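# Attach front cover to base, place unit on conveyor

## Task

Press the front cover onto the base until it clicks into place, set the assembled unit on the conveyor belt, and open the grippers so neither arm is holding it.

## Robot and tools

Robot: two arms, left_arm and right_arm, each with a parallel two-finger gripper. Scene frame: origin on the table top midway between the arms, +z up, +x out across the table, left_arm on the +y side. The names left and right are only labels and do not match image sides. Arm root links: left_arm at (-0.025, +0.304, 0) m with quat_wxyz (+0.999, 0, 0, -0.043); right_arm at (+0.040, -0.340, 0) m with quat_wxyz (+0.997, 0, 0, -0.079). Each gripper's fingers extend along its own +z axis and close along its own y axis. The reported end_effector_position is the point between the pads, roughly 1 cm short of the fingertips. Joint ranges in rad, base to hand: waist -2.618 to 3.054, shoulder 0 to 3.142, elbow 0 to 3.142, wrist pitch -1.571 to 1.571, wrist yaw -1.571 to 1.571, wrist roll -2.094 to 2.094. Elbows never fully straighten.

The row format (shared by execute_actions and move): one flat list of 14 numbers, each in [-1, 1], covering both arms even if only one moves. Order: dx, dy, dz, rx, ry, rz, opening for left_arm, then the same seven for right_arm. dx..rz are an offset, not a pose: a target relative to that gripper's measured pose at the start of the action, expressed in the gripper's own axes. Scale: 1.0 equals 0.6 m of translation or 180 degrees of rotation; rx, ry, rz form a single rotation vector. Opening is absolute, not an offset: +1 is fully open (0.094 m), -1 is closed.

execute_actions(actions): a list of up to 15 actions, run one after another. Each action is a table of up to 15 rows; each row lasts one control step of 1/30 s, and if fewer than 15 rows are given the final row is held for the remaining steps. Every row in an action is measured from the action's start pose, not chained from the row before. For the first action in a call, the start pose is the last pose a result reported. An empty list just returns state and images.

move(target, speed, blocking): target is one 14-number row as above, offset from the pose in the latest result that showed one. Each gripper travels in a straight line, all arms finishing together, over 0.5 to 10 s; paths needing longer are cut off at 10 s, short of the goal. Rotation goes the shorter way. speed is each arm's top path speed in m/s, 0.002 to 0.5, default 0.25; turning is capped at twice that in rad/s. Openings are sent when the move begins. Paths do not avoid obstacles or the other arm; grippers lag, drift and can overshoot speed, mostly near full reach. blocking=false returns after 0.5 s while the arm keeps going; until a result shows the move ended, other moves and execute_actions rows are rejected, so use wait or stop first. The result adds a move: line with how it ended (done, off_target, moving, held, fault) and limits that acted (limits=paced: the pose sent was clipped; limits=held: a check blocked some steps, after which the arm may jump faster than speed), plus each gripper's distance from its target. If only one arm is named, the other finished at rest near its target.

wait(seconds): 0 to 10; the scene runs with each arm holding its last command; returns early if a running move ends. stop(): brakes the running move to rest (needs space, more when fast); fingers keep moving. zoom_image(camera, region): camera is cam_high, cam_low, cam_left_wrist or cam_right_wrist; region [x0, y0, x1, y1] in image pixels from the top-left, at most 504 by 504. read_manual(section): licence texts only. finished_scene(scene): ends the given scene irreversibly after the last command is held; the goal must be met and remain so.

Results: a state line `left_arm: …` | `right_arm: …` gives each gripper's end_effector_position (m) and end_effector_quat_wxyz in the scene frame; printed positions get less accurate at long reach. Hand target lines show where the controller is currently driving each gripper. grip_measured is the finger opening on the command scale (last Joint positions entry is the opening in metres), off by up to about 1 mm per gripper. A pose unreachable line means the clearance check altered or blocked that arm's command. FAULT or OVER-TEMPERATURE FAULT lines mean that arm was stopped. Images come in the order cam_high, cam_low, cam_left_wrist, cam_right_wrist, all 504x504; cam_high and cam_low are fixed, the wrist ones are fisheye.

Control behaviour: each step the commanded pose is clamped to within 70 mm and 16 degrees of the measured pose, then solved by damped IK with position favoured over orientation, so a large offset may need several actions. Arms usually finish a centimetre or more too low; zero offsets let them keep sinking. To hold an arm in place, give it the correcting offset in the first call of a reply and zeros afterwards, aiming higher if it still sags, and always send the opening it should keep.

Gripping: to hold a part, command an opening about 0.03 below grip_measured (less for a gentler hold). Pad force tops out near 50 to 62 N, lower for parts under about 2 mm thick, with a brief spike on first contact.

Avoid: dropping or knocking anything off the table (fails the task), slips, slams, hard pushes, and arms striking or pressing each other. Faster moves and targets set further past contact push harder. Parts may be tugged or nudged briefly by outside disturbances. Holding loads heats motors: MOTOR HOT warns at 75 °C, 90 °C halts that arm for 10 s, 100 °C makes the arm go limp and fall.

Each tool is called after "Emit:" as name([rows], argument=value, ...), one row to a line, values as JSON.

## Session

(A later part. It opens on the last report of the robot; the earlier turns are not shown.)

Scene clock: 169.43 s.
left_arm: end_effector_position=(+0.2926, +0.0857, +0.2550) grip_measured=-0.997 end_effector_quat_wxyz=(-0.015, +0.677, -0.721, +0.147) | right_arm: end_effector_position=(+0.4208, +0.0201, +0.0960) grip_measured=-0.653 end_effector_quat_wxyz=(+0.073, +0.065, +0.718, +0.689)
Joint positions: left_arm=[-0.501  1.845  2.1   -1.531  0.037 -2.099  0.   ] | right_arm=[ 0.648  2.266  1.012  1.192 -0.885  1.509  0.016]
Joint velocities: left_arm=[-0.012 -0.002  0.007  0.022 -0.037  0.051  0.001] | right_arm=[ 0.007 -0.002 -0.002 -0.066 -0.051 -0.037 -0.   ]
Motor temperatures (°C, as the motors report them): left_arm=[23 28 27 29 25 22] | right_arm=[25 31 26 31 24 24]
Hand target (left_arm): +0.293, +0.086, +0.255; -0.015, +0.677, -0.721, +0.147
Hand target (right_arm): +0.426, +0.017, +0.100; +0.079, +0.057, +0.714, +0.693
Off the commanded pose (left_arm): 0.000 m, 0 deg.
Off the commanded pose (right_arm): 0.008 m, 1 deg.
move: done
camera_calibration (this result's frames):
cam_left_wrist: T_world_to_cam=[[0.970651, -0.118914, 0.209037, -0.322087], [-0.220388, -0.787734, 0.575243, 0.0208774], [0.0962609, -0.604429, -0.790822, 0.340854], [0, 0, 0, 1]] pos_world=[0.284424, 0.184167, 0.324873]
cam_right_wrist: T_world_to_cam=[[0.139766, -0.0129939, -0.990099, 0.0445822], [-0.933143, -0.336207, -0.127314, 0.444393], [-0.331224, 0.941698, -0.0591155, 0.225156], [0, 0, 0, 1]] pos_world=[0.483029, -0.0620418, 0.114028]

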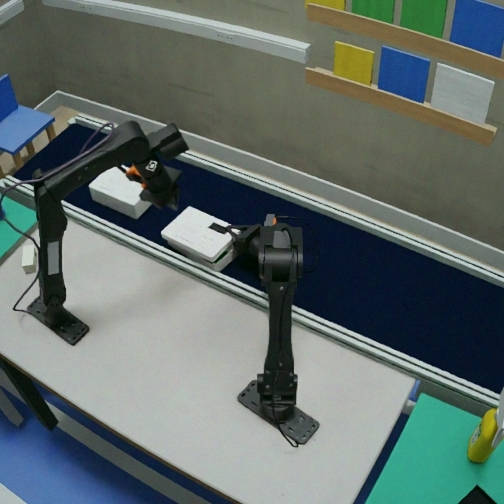

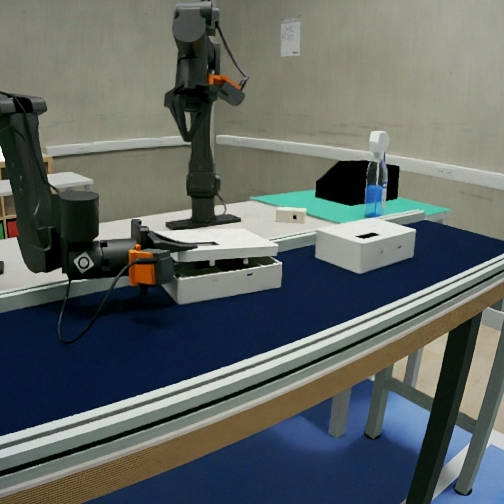

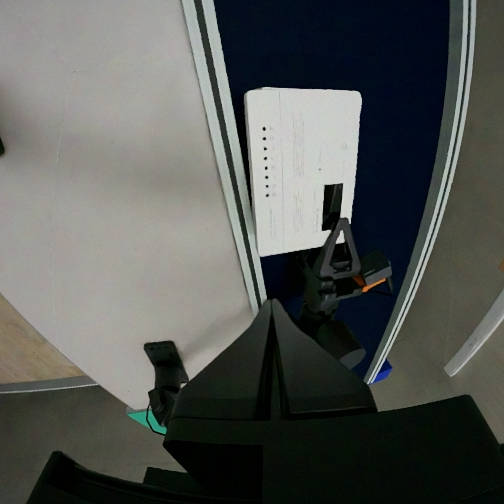

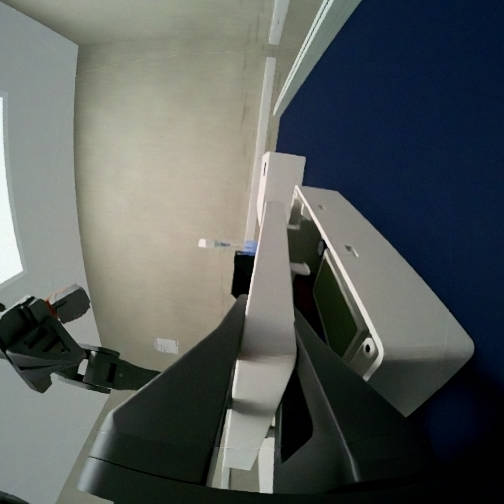

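Emit:
move(target=[0,0,0,0,0,0,-1, -0.014,0.005,0,0,-0.0155,0,-0.68], speed=0.03)

Emit:
zoom_image(camera="cam_low", region=[100,160,320,320])

Emit:
zoom_image(camera="cam_left_wrist", region=[220,60,420,280])

Scene clock: 170.67 s.
left_arm: end_effector_position=(+0.2926, +0.0857, +0.2550) grip_measured=-0.997 end_effector_quat_wxyz=(-0.015, +0.677, -0.721, +0.147) | right_arm: end_effector_position=(+0.4274, +0.0185, +0.0938) grip_measured=-0.653 end_effector_quat_wxyz=(+0.083, +0.081, +0.719, +0.685)
Joint positions: left_arm=[-0.501  1.845  2.1   -1.531  0.037 -2.099  0.   ] | right_arm=[ 0.648  2.266  1.012  1.182 -0.846  1.509  0.016]
Joint velocities: left_arm=[ 0.002 -0.012 -0.002 -0.007 -0.081 -0.007  0.   ] | right_arm=[-0.002  0.002  0.007  0.007 -0.066 -0.037 -0.001]
Motor temperatures (°C, as the motors report them): left_arm=[23 28 27 29 25 22] | right_arm=[25 31 26 31 24 24]
Hand target (left_arm): +0.293, +0.086, +0.255; -0.015, +0.677, -0.721, +0.147
Hand target (right_arm): +0.429, +0.019, +0.099; +0.090, +0.082, +0.716, +0.687
Off the commanded pose (left_arm): 0.000 m, 0 deg.
Off the commanded pose (right_arm): 0.006 m, 1 deg.
move: done
camera_calibration (this result's frames):
cam_left_wrist: T_world_to_cam=[[0.970651, -0.118914, 0.209037, -0.322087], [-0.220388, -0.787734, 0.575243, 0.0208774], [0.0962609, -0.604429, -0.790822, 0.340854], [0, 0, 0, 1]] pos_world=[0.284424, 0.184167, 0.324873]
cam_right_wrist: T_world_to_cam=[[0.131554, -0.0250647, -0.990992, 0.0452935], [-0.946318, -0.300924, -0.118012, 0.453849], [-0.295255, 0.953319, -0.0633069, 0.213461], [0, 0, 0, 1]] pos_world=[0.486553, -0.0657866, 0.111959]

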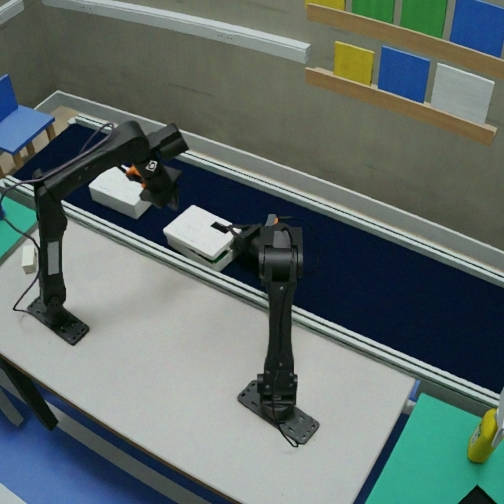

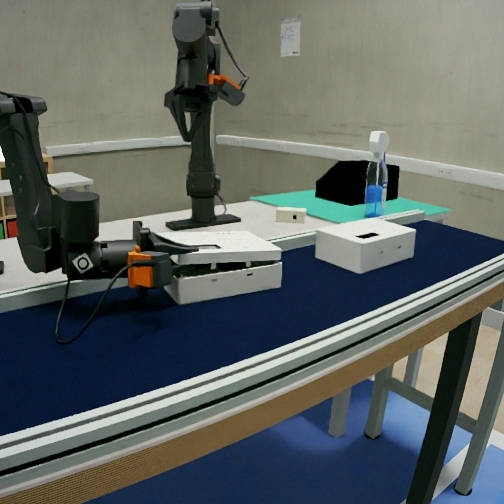

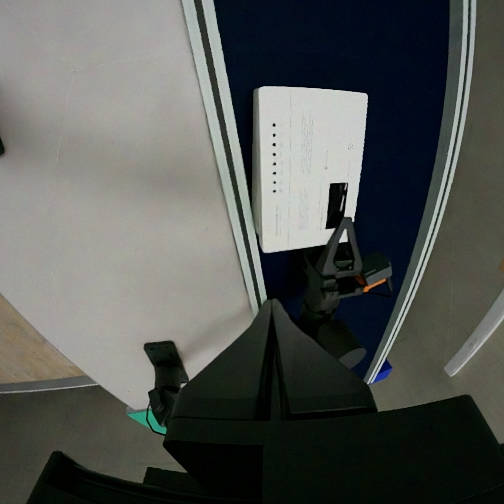

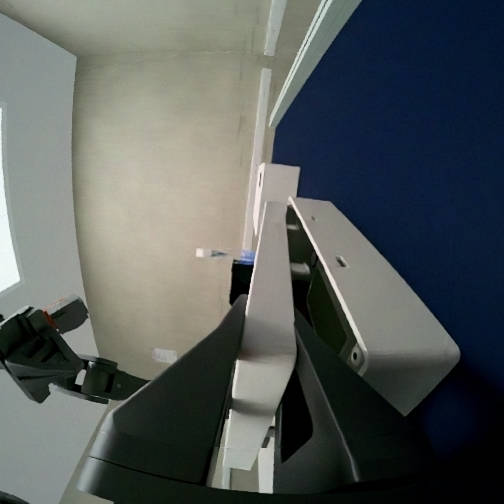

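Region (100, 160, 320, 320) of cam_low's 504x504 image, scaled by 2.291, with more detail than that image has; it fills the top 367 rows of this view, and the rest is white.

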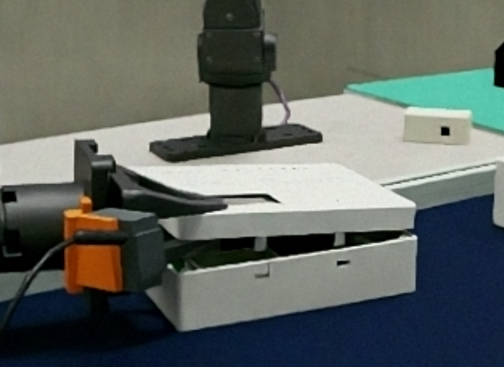

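Region (220, 60, 420, 280) of cam_left_wrist's 504x504 image, scaled by 2.291, with more detail than that image has; it fills the left 458 columns of this view, and the rest is white.

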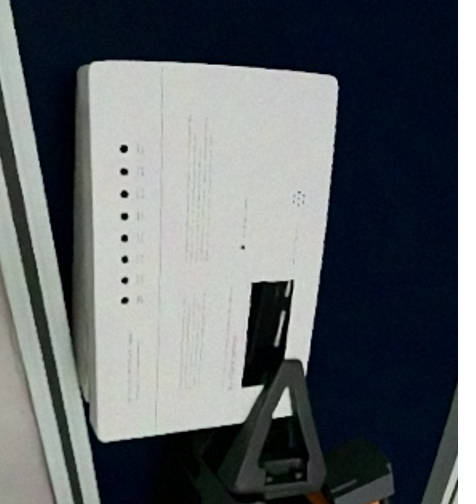

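Emit:
move(target=[0,0,0,0,0,0,-1, -0.006,0.008,0,0,-0.007,0,-0.68], speed=0.03)

Emit:
zoom_image(camera="cam_low", region=[100,160,320,320])

Emit:
zoom_image(camera="cam_left_wrist", region=[220,60,420,280])

Scene clock: 171.57 s.
left_arm: end_effector_position=(+0.2926, +0.0857, +0.2550) grip_measured=-0.997 end_effector_quat_wxyz=(-0.015, +0.677, -0.721, +0.147) | right_arm: end_effector_position=(+0.4288, +0.0180, +0.0910) grip_measured=-0.653 end_effector_quat_wxyz=(+0.082, +0.089, +0.722, +0.682)
Joint positions: left_arm=[-0.501  1.845  2.1   -1.531  0.037 -2.099  0.   ] | right_arm=[ 0.648  2.266  1.012  1.168 -0.837  1.509  0.016]
Joint velocities: left_arm=[-0.002 -0.017 -0.007 -0.007  0.037 -0.007  0.   ] | right_arm=[-0.017  0.002 -0.017 -0.007  0.007 -0.022 -0.   ]
Motor temperatures (°C, as the motors report them): left_arm=[23 28 27 29 25 22] | right_arm=[25 31 26 31 24 24]
Hand target (left_arm): +0.293, +0.086, +0.255; -0.015, +0.677, -0.721, +0.147
Hand target (right_arm): +0.431, +0.018, +0.099; +0.091, +0.089, +0.718, +0.684
Off the commanded pose (left_arm): 0.000 m, 0 deg.
Off the commanded pose (right_arm): 0.008 m, 1 deg.
move: done
camera_calibration (this result's frames):
cam_left_wrist: T_world_to_cam=[[0.970651, -0.118914, 0.209037, -0.322087], [-0.220388, -0.787734, 0.575243, 0.0208774], [0.0962609, -0.604429, -0.790822, 0.340854], [0, 0, 0, 1]] pos_world=[0.284424, 0.184167, 0.324873]
cam_right_wrist: T_world_to_cam=[[0.118934, -0.0335951, -0.992334, 0.0479825], [-0.950412, -0.293095, -0.103986, 0.45502], [-0.287354, 0.955493, -0.066788, 0.211051], [0, 0, 0, 1]] pos_world=[0.487396, -0.0666815, 0.109026]

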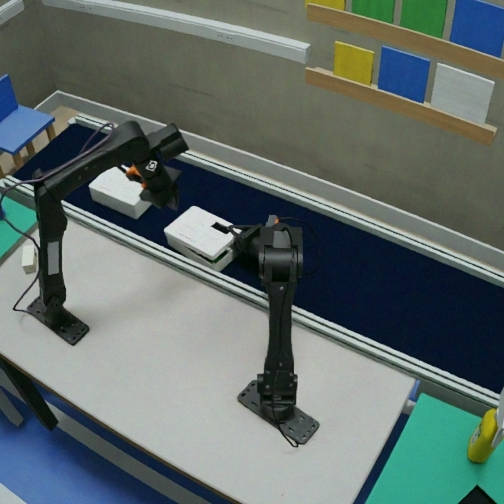

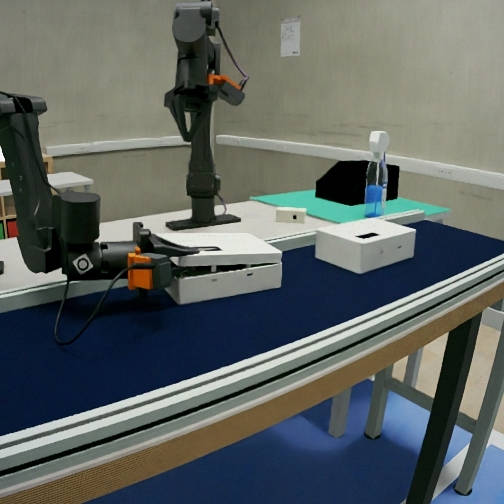

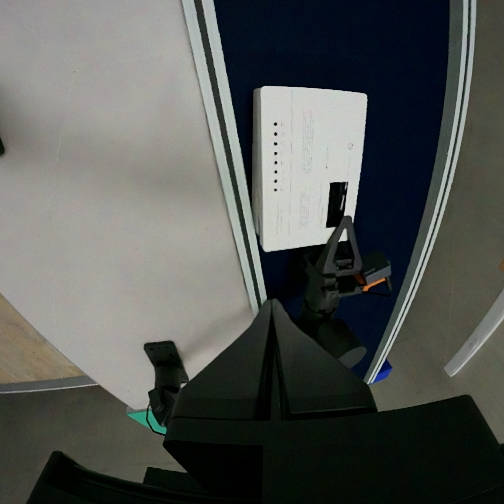

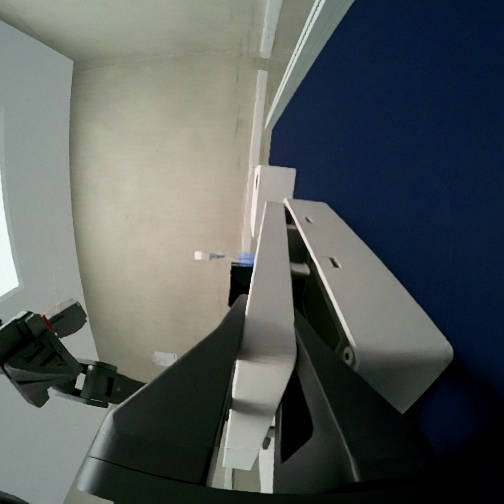

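Region (100, 160, 320, 320) of cam_low's 504x504 image, scaled by 2.291, with more detail than that image has; it fills the top 367 rows of this view, and the rest is white.

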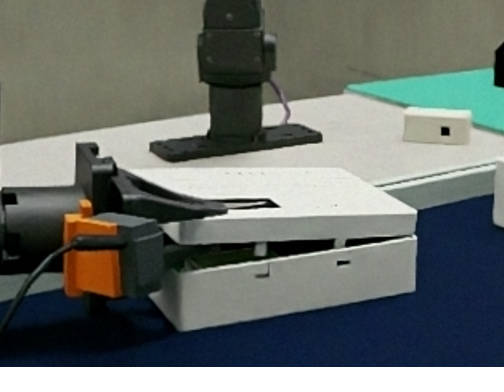

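Region (220, 60, 420, 280) of cam_left_wrist's 504x504 image, scaled by 2.291, with more detail than that image has; it fills the left 458 columns of this view, and the rest is white.

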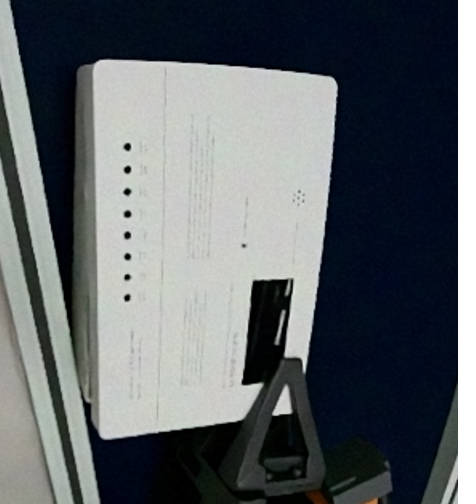

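Emit:
move(target=[-0.168,-0.117,0.232,0,0,0,-1, 0,0,0,0,0,0,-0.68], speed=0.2)

Emit:
zoom_image(camera="cam_low", region=[100,160,320,320])

Scene clock: 173.37 s.
left_arm: end_effector_position=(+0.4008, +0.1581, +0.1221) grip_measured=-0.997 end_effector_quat_wxyz=(-0.018, +0.680, -0.718, +0.147) | right_arm: end_effector_position=(+0.4288, +0.0180, +0.0909) grip_measured=-0.653 end_effector_quat_wxyz=(+0.082, +0.089, +0.722, +0.681)
Joint positions: left_arm=[-0.201  2.005  1.774 -1.066  0.116 -1.818  0.   ] | right_arm=[ 0.648  2.266  1.012  1.167 -0.837  1.509  0.016]
Joint velocities: left_arm=[ 0.007 -0.012 -0.017 -0.007 -0.037 -0.007  0.   ] | right_arm=[ 0.017 -0.007  0.007 -0.022 -0.007  0.066  0.   ]
Motor temperatures (°C, as the motors report them): left_arm=[23 28 27 29 25 22] | right_arm=[25 31 26 31 24 24]
Hand target (left_arm): +0.401, +0.158, +0.121; -0.016, +0.676, -0.721, +0.149
Hand target (right_arm): +0.429, +0.018, +0.091; +0.082, +0.089, +0.722, +0.681
Off the commanded pose (left_arm): 0.004 m, 1 deg.
Off the commanded pose (right_arm): 0.000 m, 0 deg.
move: done
camera_calibration (this result's frames):
cam_left_wrist: T_world_to_cam=[[0.971482, -0.10995, 0.210079, -0.39262], [-0.213375, -0.791775, 0.572332, 0.176367], [0.103407, -0.600836, -0.792656, 0.265892], [0, 0, 0, 1]] pos_world=[0.391561, 0.256232, 0.192301]
cam_right_wrist: T_world_to_cam=[[0.118599, -0.0337731, -0.992368, 0.048061], [-0.950447, -0.293113, -0.103614, 0.454988], [-0.287377, 0.955481, -0.0668626, 0.211064], [0, 0, 0, 1]] pos_world=[0.487396, -0.0666813, 0.10895]

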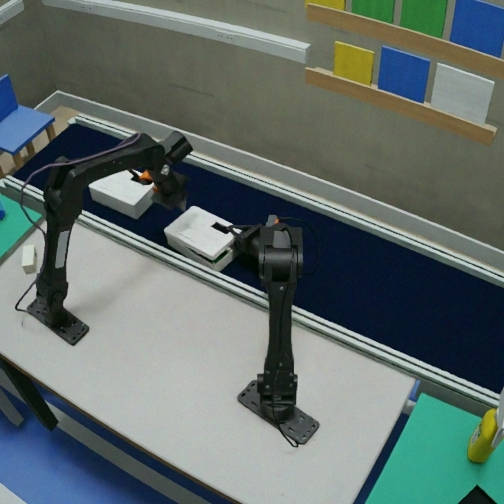

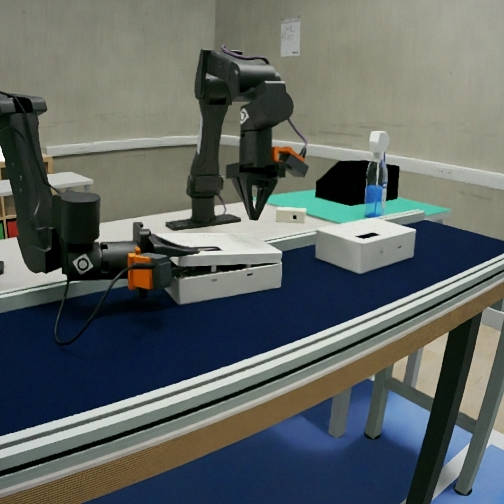

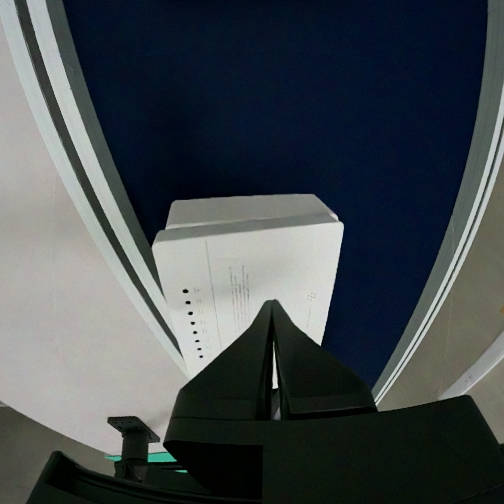

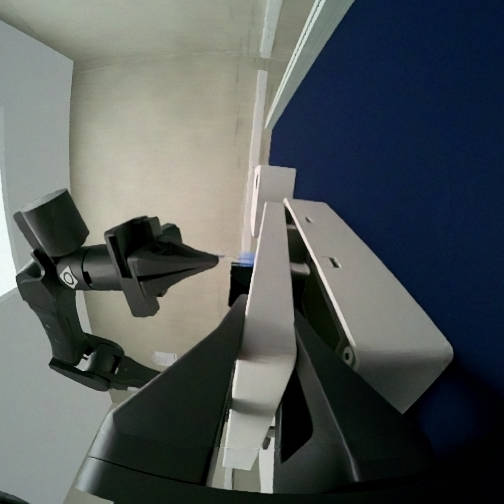

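Region (100, 160, 320, 320) of cam_low's 504x504 image, scaled by 2.291, with more detail than that image has; it fills the top 367 rows of this view, and the rest is white.

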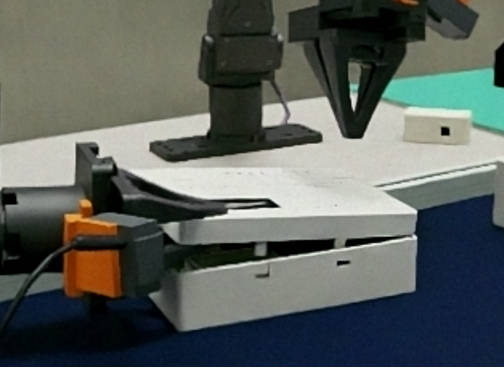

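Emit:
move(target=[-0.013,0.017,0.072,0,0,0,-1, 0,0,0,0,0,0,-0.68], speed=0.05)

Emit:
zoom_image(camera="cam_low", region=[100,160,320,320])

Scene clock: 174.90 s.
left_arm: end_effector_position=(+0.4025, +0.1575, +0.0861) grip_measured=-0.997 end_effector_quat_wxyz=(-0.022, +0.678, -0.718, +0.154) | right_arm: end_effector_position=(+0.4288, +0.0180, +0.0909) grip_measured=-0.653 end_effector_quat_wxyz=(+0.082, +0.089, +0.722, +0.681)
Joint positions: left_arm=[-0.201  2.005  1.626 -0.9    0.116 -1.817  0.   ] | right_arm=[ 0.648  2.266  1.012  1.167 -0.837  1.509  0.016]
Joint velocities: left_arm=[-0.012  0.012 -0.027  0.037 -0.037 -0.081 -0.001] | right_arm=[-0.002 -0.007  0.002 -0.037 -0.037 -0.037 -0.001]
Motor temperatures (°C, as the motors report them): left_arm=[23 28 27 29 25 22] | right_arm=[25 31 26 31 24 24]
Hand target (left_arm): +0.401, +0.159, +0.077; -0.018, +0.680, -0.718, +0.147
Hand target (right_arm): +0.429, +0.018, +0.091; +0.082, +0.089, +0.722, +0.681
Off the commanded pose (left_arm): 0.009 m, 1 deg.
Off the commanded pose (right_arm): 0.000 m, 0 deg.
move: done
camera_calibration (this result's frames):
cam_left_wrist: T_world_to_cam=[[0.967646, -0.110012, 0.227066, -0.386619], [-0.224025, -0.788632, 0.572601, 0.200656], [0.116079, -0.604944, -0.787762, 0.231975], [0, 0, 0, 1]] pos_world=[0.392135, 0.256043, 0.155633]
cam_right_wrist: T_world_to_cam=[[0.118599, -0.0337731, -0.992368, 0.048061], [-0.950447, -0.293113, -0.103614, 0.454988], [-0.287377, 0.955481, -0.0668626, 0.211064], [0, 0, 0, 1]] pos_world=[0.487396, -0.0666813, 0.10895]

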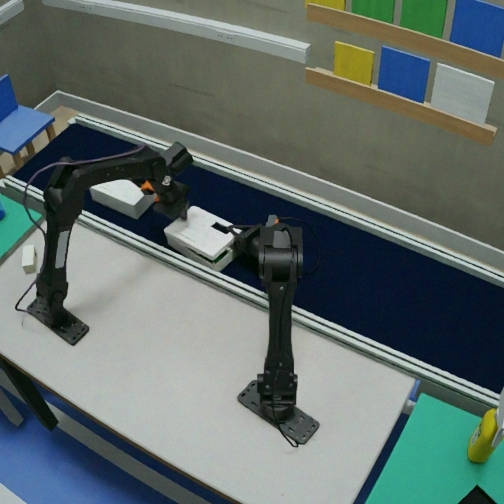

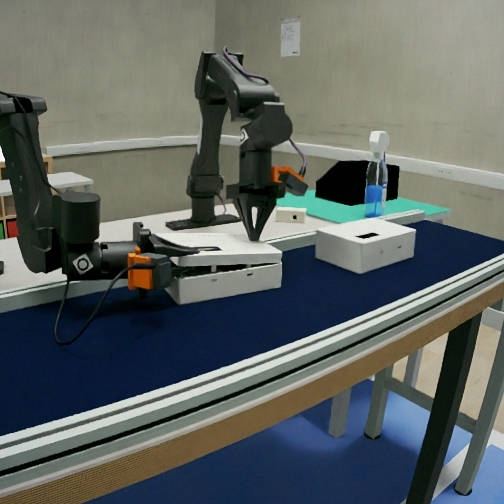

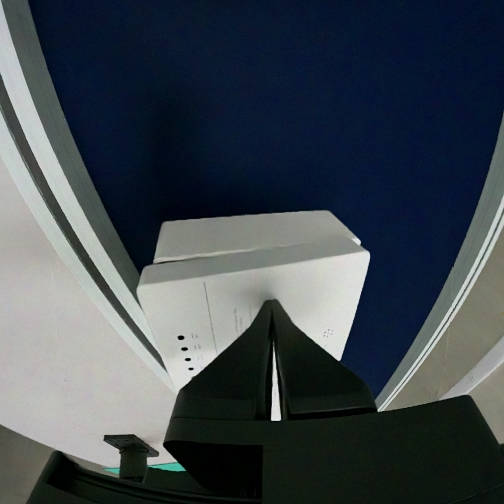

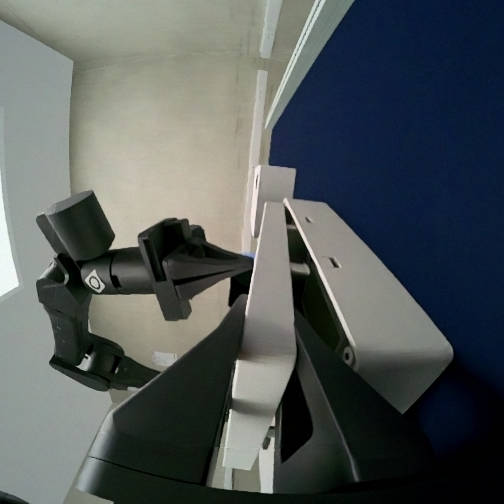

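Region (100, 160, 320, 320) of cam_low's 504x504 image, scaled by 2.291, with more detail than that image has; it fills the top 367 rows of this view, and the rest is white.

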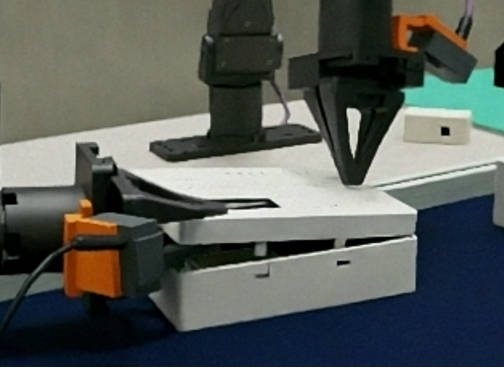

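Emit:
move(target=[-0.005,0.007,0.03,0,0,0,-1, 0,0,0,0,0,0,-0.45], speed=0.03)

Emit:
zoom_image(camera="cam_low", region=[100,160,320,320])

Scene clock: 175.97 s.
left_arm: end_effector_position=(+0.4104, +0.1552, +0.0821) grip_measured=-0.997 end_effector_quat_wxyz=(-0.032, +0.675, -0.717, +0.171) | right_arm: end_effector_position=(+0.4287, +0.0180, +0.0906) grip_measured=-0.452 end_effector_quat_wxyz=(+0.082, +0.089, +0.722, +0.681)
Joint positions: left_arm=[-0.201  2.005  1.598 -0.832  0.116 -1.817  0.   ] | right_arm=[ 0.648  2.266  1.012  1.166 -0.837  1.509  0.026]
Joint velocities: left_arm=[-0.002  0.012  0.002 -0.007 -0.007  0.022 -0.   ] | right_arm=[-0.002 -0.002  0.012 -0.007 -0.007  0.022  0.   ]
Motor temperatures (°C, as the motors report them): left_arm=[23 28 27 29 25 22] | right_arm=[25 31 26 31 24 24]
Hand target (left_arm): +0.403, +0.158, +0.068; -0.022, +0.678, -0.718, +0.154
Hand target (right_arm): +0.429, +0.018, +0.091; +0.082, +0.089, +0.722, +0.681
Off the commanded pose (left_arm): 0.017 m, 2 deg.
Off the commanded pose (right_arm): 0.000 m, 0 deg.
move: off_target (left_arm)
camera_calibration (this result's frames):
cam_left_wrist: T_world_to_cam=[[0.958281, -0.10726, 0.264941, -0.393316], [-0.245821, -0.782228, 0.572443, 0.210874], [0.145844, -0.613689, -0.775961, 0.214635], [0, 0, 0, 1]] pos_world=[0.397441, 0.254484, 0.150041]
cam_right_wrist: T_world_to_cam=[[0.116895, -0.0343968, -0.992548, 0.0485354], [-0.950629, -0.293157, -0.101799, 0.454847], [-0.287471, 0.955445, -0.0669672, 0.2111], [0, 0, 0, 1]] pos_world=[0.487403, -0.0666833, 0.108613]

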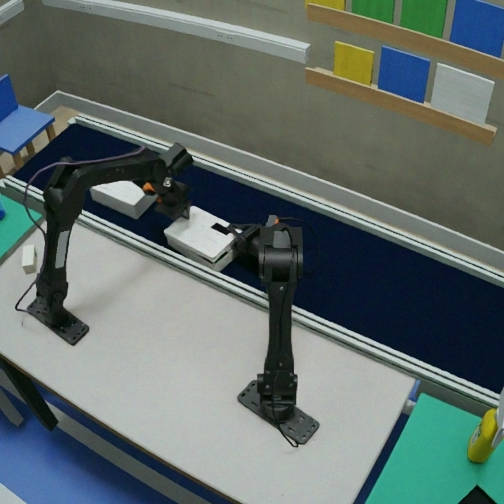

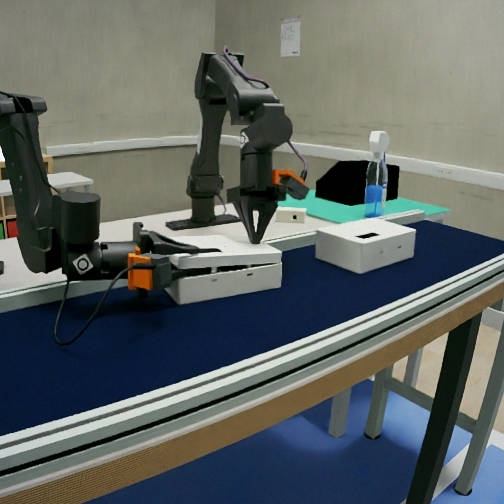

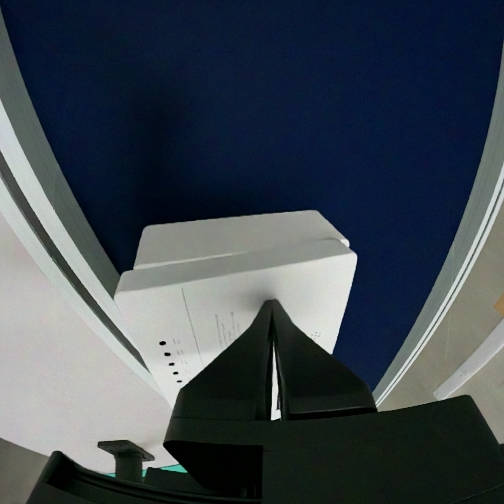

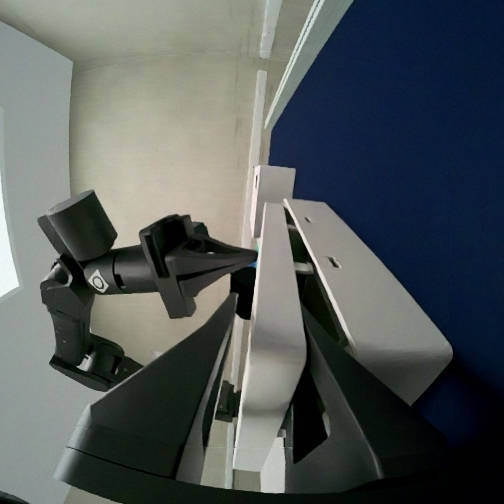

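Region (100, 160, 320, 320) of cam_low's 504x504 image, scaled by 2.291, with more detail than that image has; it fills the top 367 rows of this view, and the rest is white.

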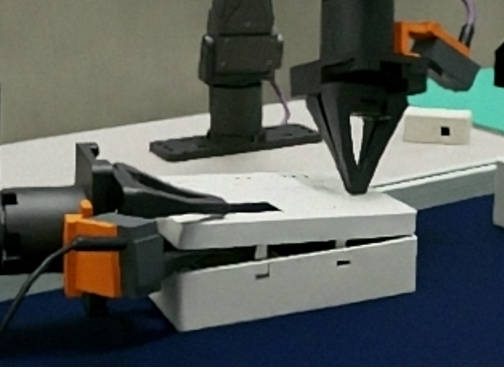

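Emit:
move(target=[-0.004,0.015,0.02,0,0,0,-1, 0,0.005,-0.09,0,0,0,-0.4], speed=0.03)

Emit:
zoom_image(camera="cam_low", region=[100,160,320,320])

Scene clock: 178.17 s.
left_arm: end_effector_position=(+0.4158, +0.1536, +0.0822) grip_measured=-0.997 end_effector_quat_wxyz=(-0.043, +0.672, -0.715, +0.191) | right_arm: end_effector_position=(+0.4202, -0.0291, +0.0908) grip_measured=-0.402 end_effector_quat_wxyz=(+0.073, +0.101, +0.724, +0.678)
Joint positions: left_arm=[-0.201  1.989  1.559 -0.764  0.116 -1.817  0.   ] | right_arm=[ 0.546  2.193  0.88   1.196 -0.934  1.508  0.028]
Joint velocities: left_arm=[-0.027 -0.017 -0.007  0.007 -0.007 -0.125 -0.   ] | right_arm=[-0.007  0.007  0.017 -0.007 -0.051  0.051  0.002]
Motor temperatures (°C, as the motors report them): left_arm=[23 28 27 29 25 22] | right_arm=[25 31 26 32 24 24]
Hand target (left_arm): +0.405, +0.156, +0.068; -0.032, +0.675, -0.717, +0.171
Hand target (right_arm): +0.417, -0.034, +0.097; +0.082, +0.089, +0.723, +0.681
Off the commanded pose (left_arm): 0.018 m, 3 deg.
Off the commanded pose (right_arm): 0.009 m, 2 deg.
move: off_target (left_arm)
camera_calibration (this result's frames):
cam_left_wrist: T_world_to_cam=[[0.945694, -0.103562, 0.30812, -0.397619], [-0.270939, -0.774848, 0.571142, 0.220312], [0.179598, -0.623607, -0.760828, 0.199194], [0, 0, 0, 1]] pos_world=[0.399942, 0.253749, 0.148237]
cam_right_wrist: T_world_to_cam=[[0.0872141, -0.0387592, -0.995435, 0.0606834], [-0.954887, -0.287997, -0.0724477, 0.432245], [-0.283875, 0.956847, -0.062128, 0.251796], [0, 0, 0, 1]] pos_world=[0.478931, -0.114093, 0.107365]

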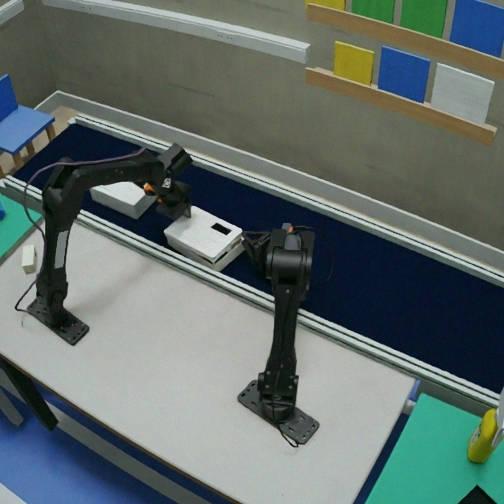

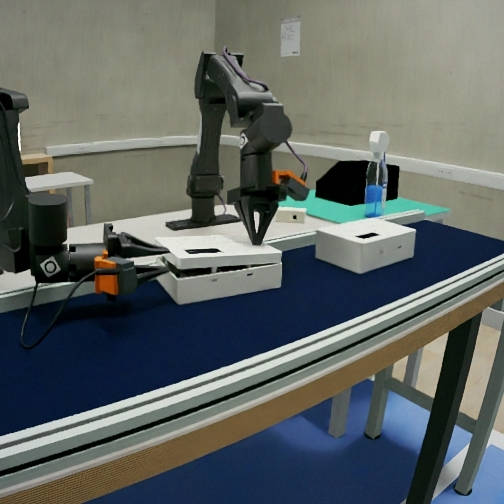

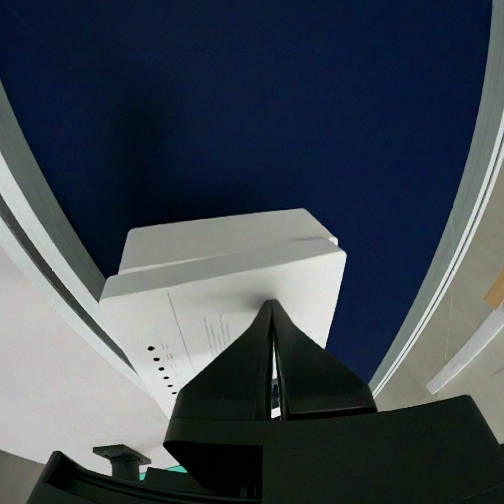

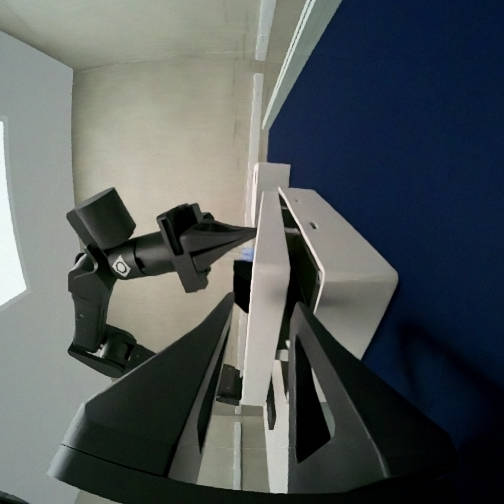

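Region (100, 160, 320, 320) of cam_low's 504x504 image, scaled by 2.291, with more detail than that image has; it fills the top 367 rows of this view, and the rest is white.

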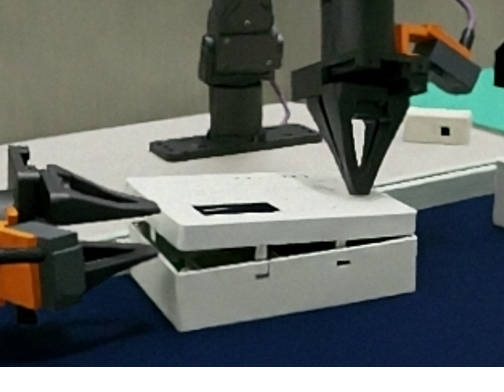

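Emit:
move(target=[0.006,-0.01,-0.05,0,0,0,-1, 0,0.03,-0.05,0,0,0,-1], speed=0.05)

Emit:
zoom_image(camera="cam_low", region=[100,160,320,320])

Emit:
zoom_image(camera="cam_high", region=[140,180,270,290])

Scene clock: 179.43 s.
left_arm: end_effector_position=(+0.4126, +0.1545, +0.1020) grip_measured=-0.997 end_effector_quat_wxyz=(-0.042, +0.672, -0.715, +0.188) | right_arm: end_effector_position=(+0.4192, -0.0521, +0.1110) grip_measured=-0.986 end_effector_quat_wxyz=(+0.075, +0.103, +0.722, +0.681)
Joint positions: left_arm=[-0.201  1.969  1.612 -0.843  0.116 -1.817  0.   ] | right_arm=[ 0.489  2.103  0.835  1.155 -0.986  1.508  0.001]
Joint velocities: left_arm=[ 0.002  0.017 -0.002 -0.051 -0.051 -0.007 -0.001] | right_arm=[-0.002  0.007 -0.012  0.037 -0.139 -0.022 -0.   ]
Motor temperatures (°C, as the motors report them): left_arm=[23 29 27 29 25 22] | right_arm=[25 32 26 32 24 24]
Hand target (left_arm): +0.412, +0.156, +0.113; -0.043, +0.672, -0.715, +0.191
Hand target (right_arm): +0.415, -0.057, +0.111; +0.073, +0.101, +0.724, +0.678
Off the commanded pose (left_arm): 0.011 m, 0 deg.
Off the commanded pose (right_arm): 0.007 m, 1 deg.
move: off_target (left_arm)
camera_calibration (this result's frames):
cam_left_wrist: T_world_to_cam=[[0.947481, -0.104087, 0.302398, -0.400615], [-0.267593, -0.775831, 0.571384, 0.20762], [0.175136, -0.622296, -0.762939, 0.217278], [0, 0, 0, 1]] pos_world=[0.39708, 0.25459, 0.168285]
cam_right_wrist: T_world_to_cam=[[0.088834, -0.0324167, -0.995519, 0.0796016], [-0.956365, -0.282076, -0.076155, 0.427394], [-0.278343, 0.958844, -0.0560601, 0.271903], [0, 0, 0, 1]] pos_world=[0.477355, -0.137575, 0.127036]

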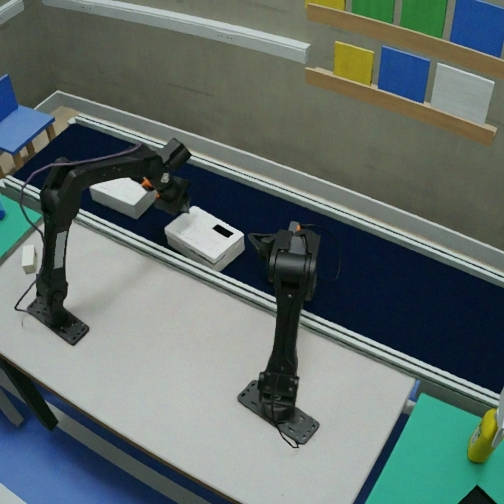

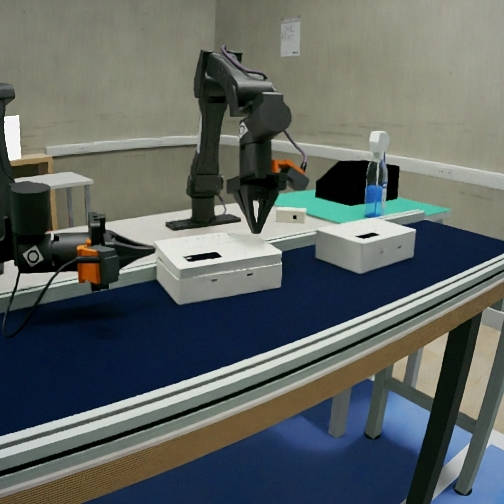

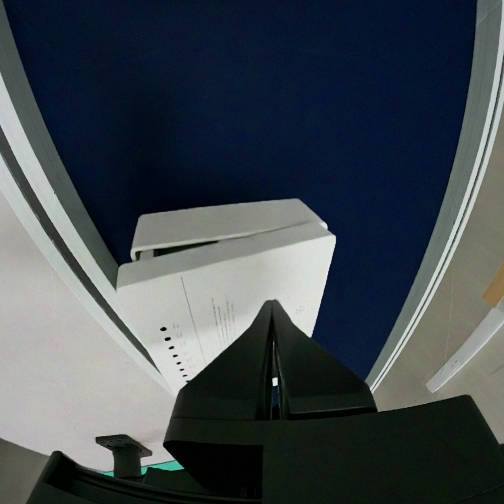

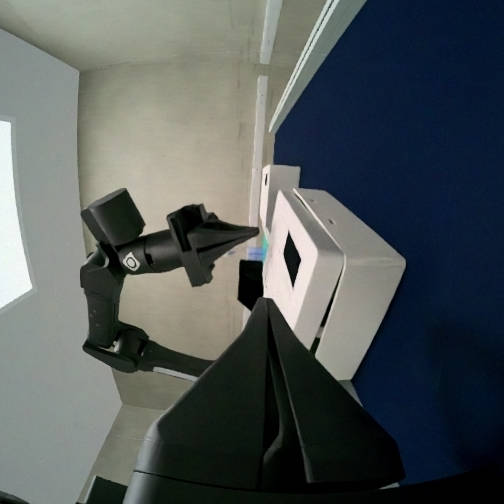

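Region (100, 160, 320, 320) of cam_low's 504x504 image, scaled by 2.291, with more detail than that image has; it fills the top 367 rows of this view, and the rest is white.

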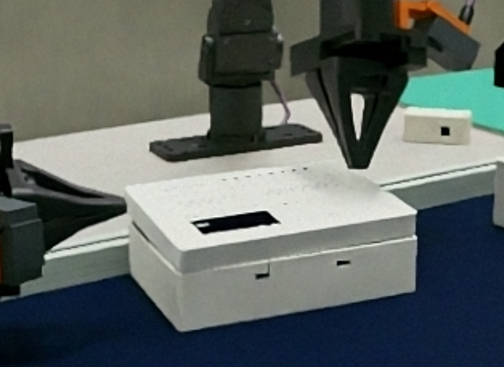

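Region (140, 180, 270, 290) of cam_high's 504x504 image, scaled by 3.877, with more detail than that image has; it fills the top 426 rows of this view, and the rest is white.

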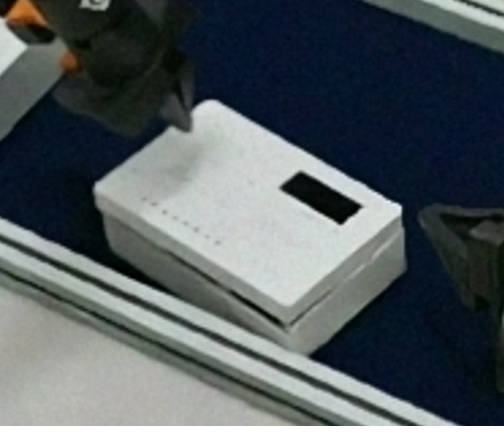

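Emit:
move(target=[0.021,0.137,-0.065,0,0,0,-1, 0,0,0,0,0,0,-1], speed=0.1)

Scene clock: 181.07 s.
left_arm: end_effector_position=(+0.3241, +0.1503, +0.1146) grip_measured=-0.997 end_effector_quat_wxyz=(-0.031, +0.671, -0.716, +0.190) | right_arm: end_effector_position=(+0.4189, -0.0521, +0.1106) grip_measured=-0.986 end_effector_quat_wxyz=(+0.074, +0.103, +0.722, +0.680)
Joint positions: left_arm=[-0.281  1.653  1.267 -0.811  0.107 -1.893  0.   ] | right_arm=[ 0.489  2.103  0.835  1.153 -0.987  1.508  0.001]
Joint velocities: left_arm=[-0.012  0.002 -0.007 -0.007 -0.022  0.007 -0.   ] | right_arm=[-0.012  0.007  0.012 -0.051  0.081 -0.037  0.001]
Motor temperatures (°C, as the motors report them): left_arm=[23 29 27 29 25 22] | right_arm=[25 31 26 32 24 24]
Hand target (left_arm): +0.321, +0.152, +0.115; -0.041, +0.672, -0.715, +0.188
Hand target (right_arm): +0.419, -0.052, +0.111; +0.075, +0.103, +0.722, +0.681
Off the commanded pose (left_arm): 0.004 m, 1 deg.
Off the commanded pose (right_arm): 0.000 m, 0 deg.
move: done
camera_calibration (this result's frames):
cam_left_wrist: T_world_to_cam=[[0.950154, -0.105434, 0.293413, -0.32066], [-0.266096, -0.764668, 0.586921, 0.169507], [0.162482, -0.635741, -0.754608, 0.244986], [0, 0, 0, 1]] pos_world=[0.309975, 0.251556, 0.179467]
cam_right_wrist: T_world_to_cam=[[0.0866713, -0.0328578, -0.995695, 0.0801768], [-0.956103, -0.283569, -0.0738673, 0.42665], [-0.279921, 0.958389, -0.0559927, 0.272376], [0, 0, 0, 1]] pos_world=[0.477216, -0.137423, 0.126598]

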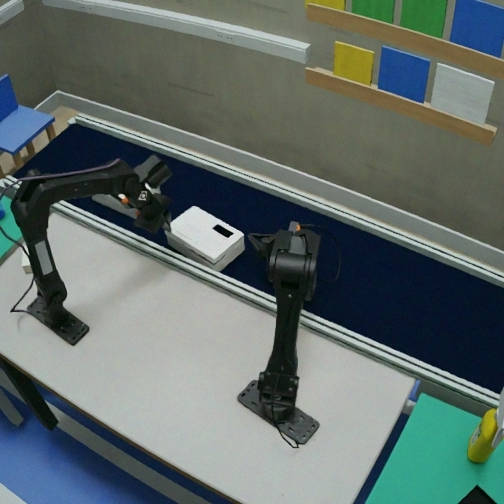

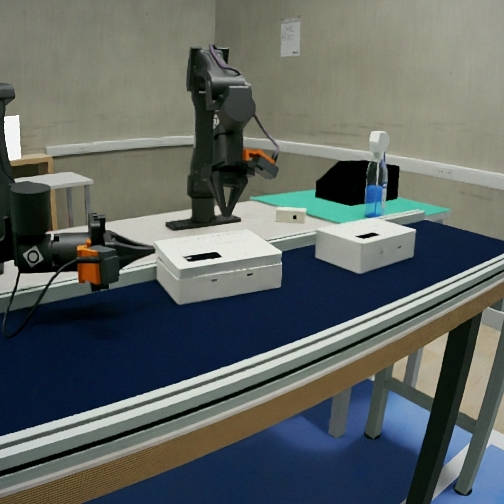

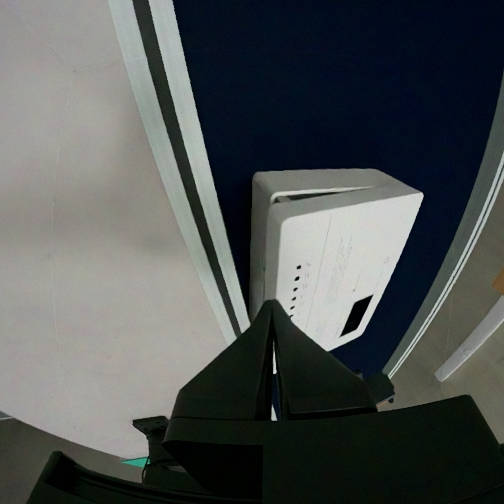

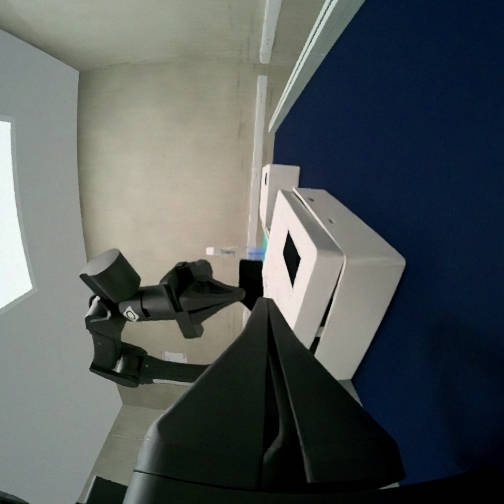

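Emit:
move(target=[-0.013,0.03,0.062,0,0,0,-1, 0,0,0,0,0,0,-1], speed=0.05)

Emit:
zoom_image(camera="cam_high", region=[140,180,270,290])

Scene clock: 182.57 s.
left_arm: end_effector_position=(+0.3220, +0.1513, +0.0801) grip_measured=-0.997 end_effector_quat_wxyz=(-0.035, +0.671, -0.714, +0.197) | right_arm: end_effector_position=(+0.4189, -0.0521, +0.1106) grip_measured=-0.986 end_effector_quat_wxyz=(+0.074, +0.103, +0.722, +0.680)
Joint positions: left_arm=[-0.281  1.66   1.128 -0.649  0.106 -1.895  0.   ] | right_arm=[ 0.489  2.103  0.835  1.153 -0.987  1.508  0.001]
Joint velocities: left_arm=[-0.002  0.002  0.002 -0.037 -0.037 -0.051 -0.001] | right_arm=[ 0.022 -0.002  0.022  0.007  0.022 -0.007 -0.   ]
Motor temperatures (°C, as the motors report them): left_arm=[23 29 27 29 25 22] | right_arm=[25 31 26 32 24 24]
Hand target (left_arm): +0.319, +0.151, +0.073; -0.032, +0.671, -0.716, +0.190
Hand target (right_arm): +0.419, -0.052, +0.111; +0.074, +0.103, +0.722, +0.680
Off the commanded pose (left_arm): 0.008 m, 1 deg.
Off the commanded pose (right_arm): 0.000 m, 0 deg.
move: done
camera_calibration (this result's frames):
cam_left_wrist: T_world_to_cam=[[0.945727, -0.102084, 0.308512, -0.308756], [-0.2737, -0.762022, 0.586866, 0.192044], [0.175183, -0.639454, -0.748605, 0.215902], [0, 0, 0, 1]] pos_world=[0.306739, 0.252882, 0.144176]
cam_right_wrist: T_world_to_cam=[[0.0866713, -0.0328578, -0.995695, 0.0801768], [-0.956103, -0.283569, -0.0738673, 0.42665], [-0.279921, 0.958389, -0.0559927, 0.272376], [0, 0, 0, 1]] pos_world=[0.477216, -0.137423, 0.126598]

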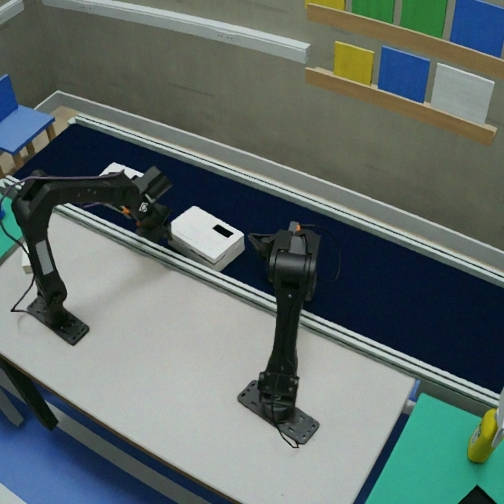

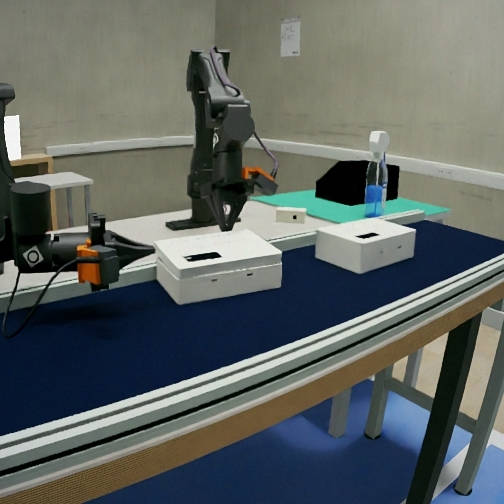

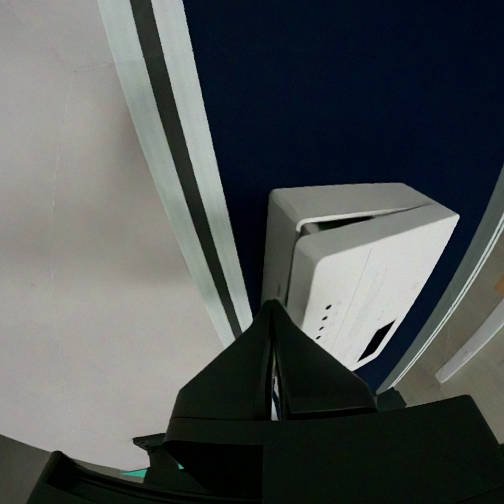

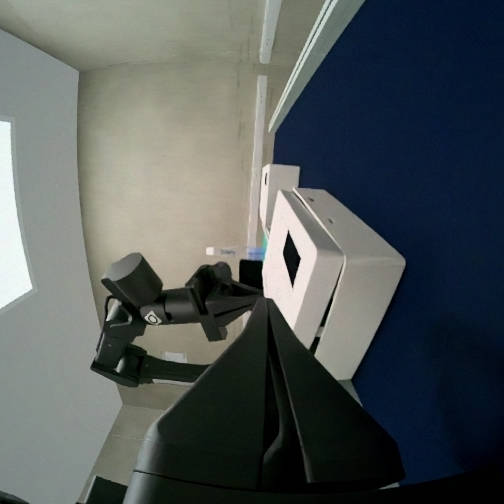

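Region (140, 180, 270, 290) of cam_high's 504x504 image, scaled by 3.877, with more detail than that image has; it fills the top 426 rows of this view, and the rest is white.

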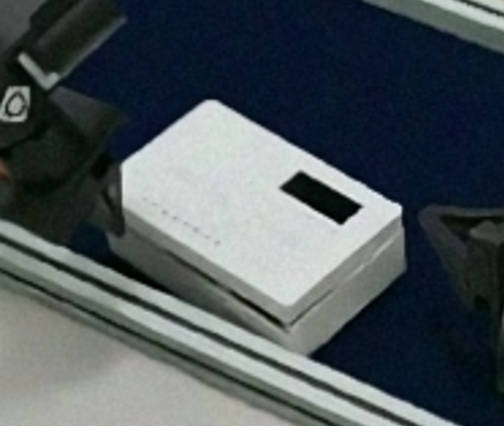

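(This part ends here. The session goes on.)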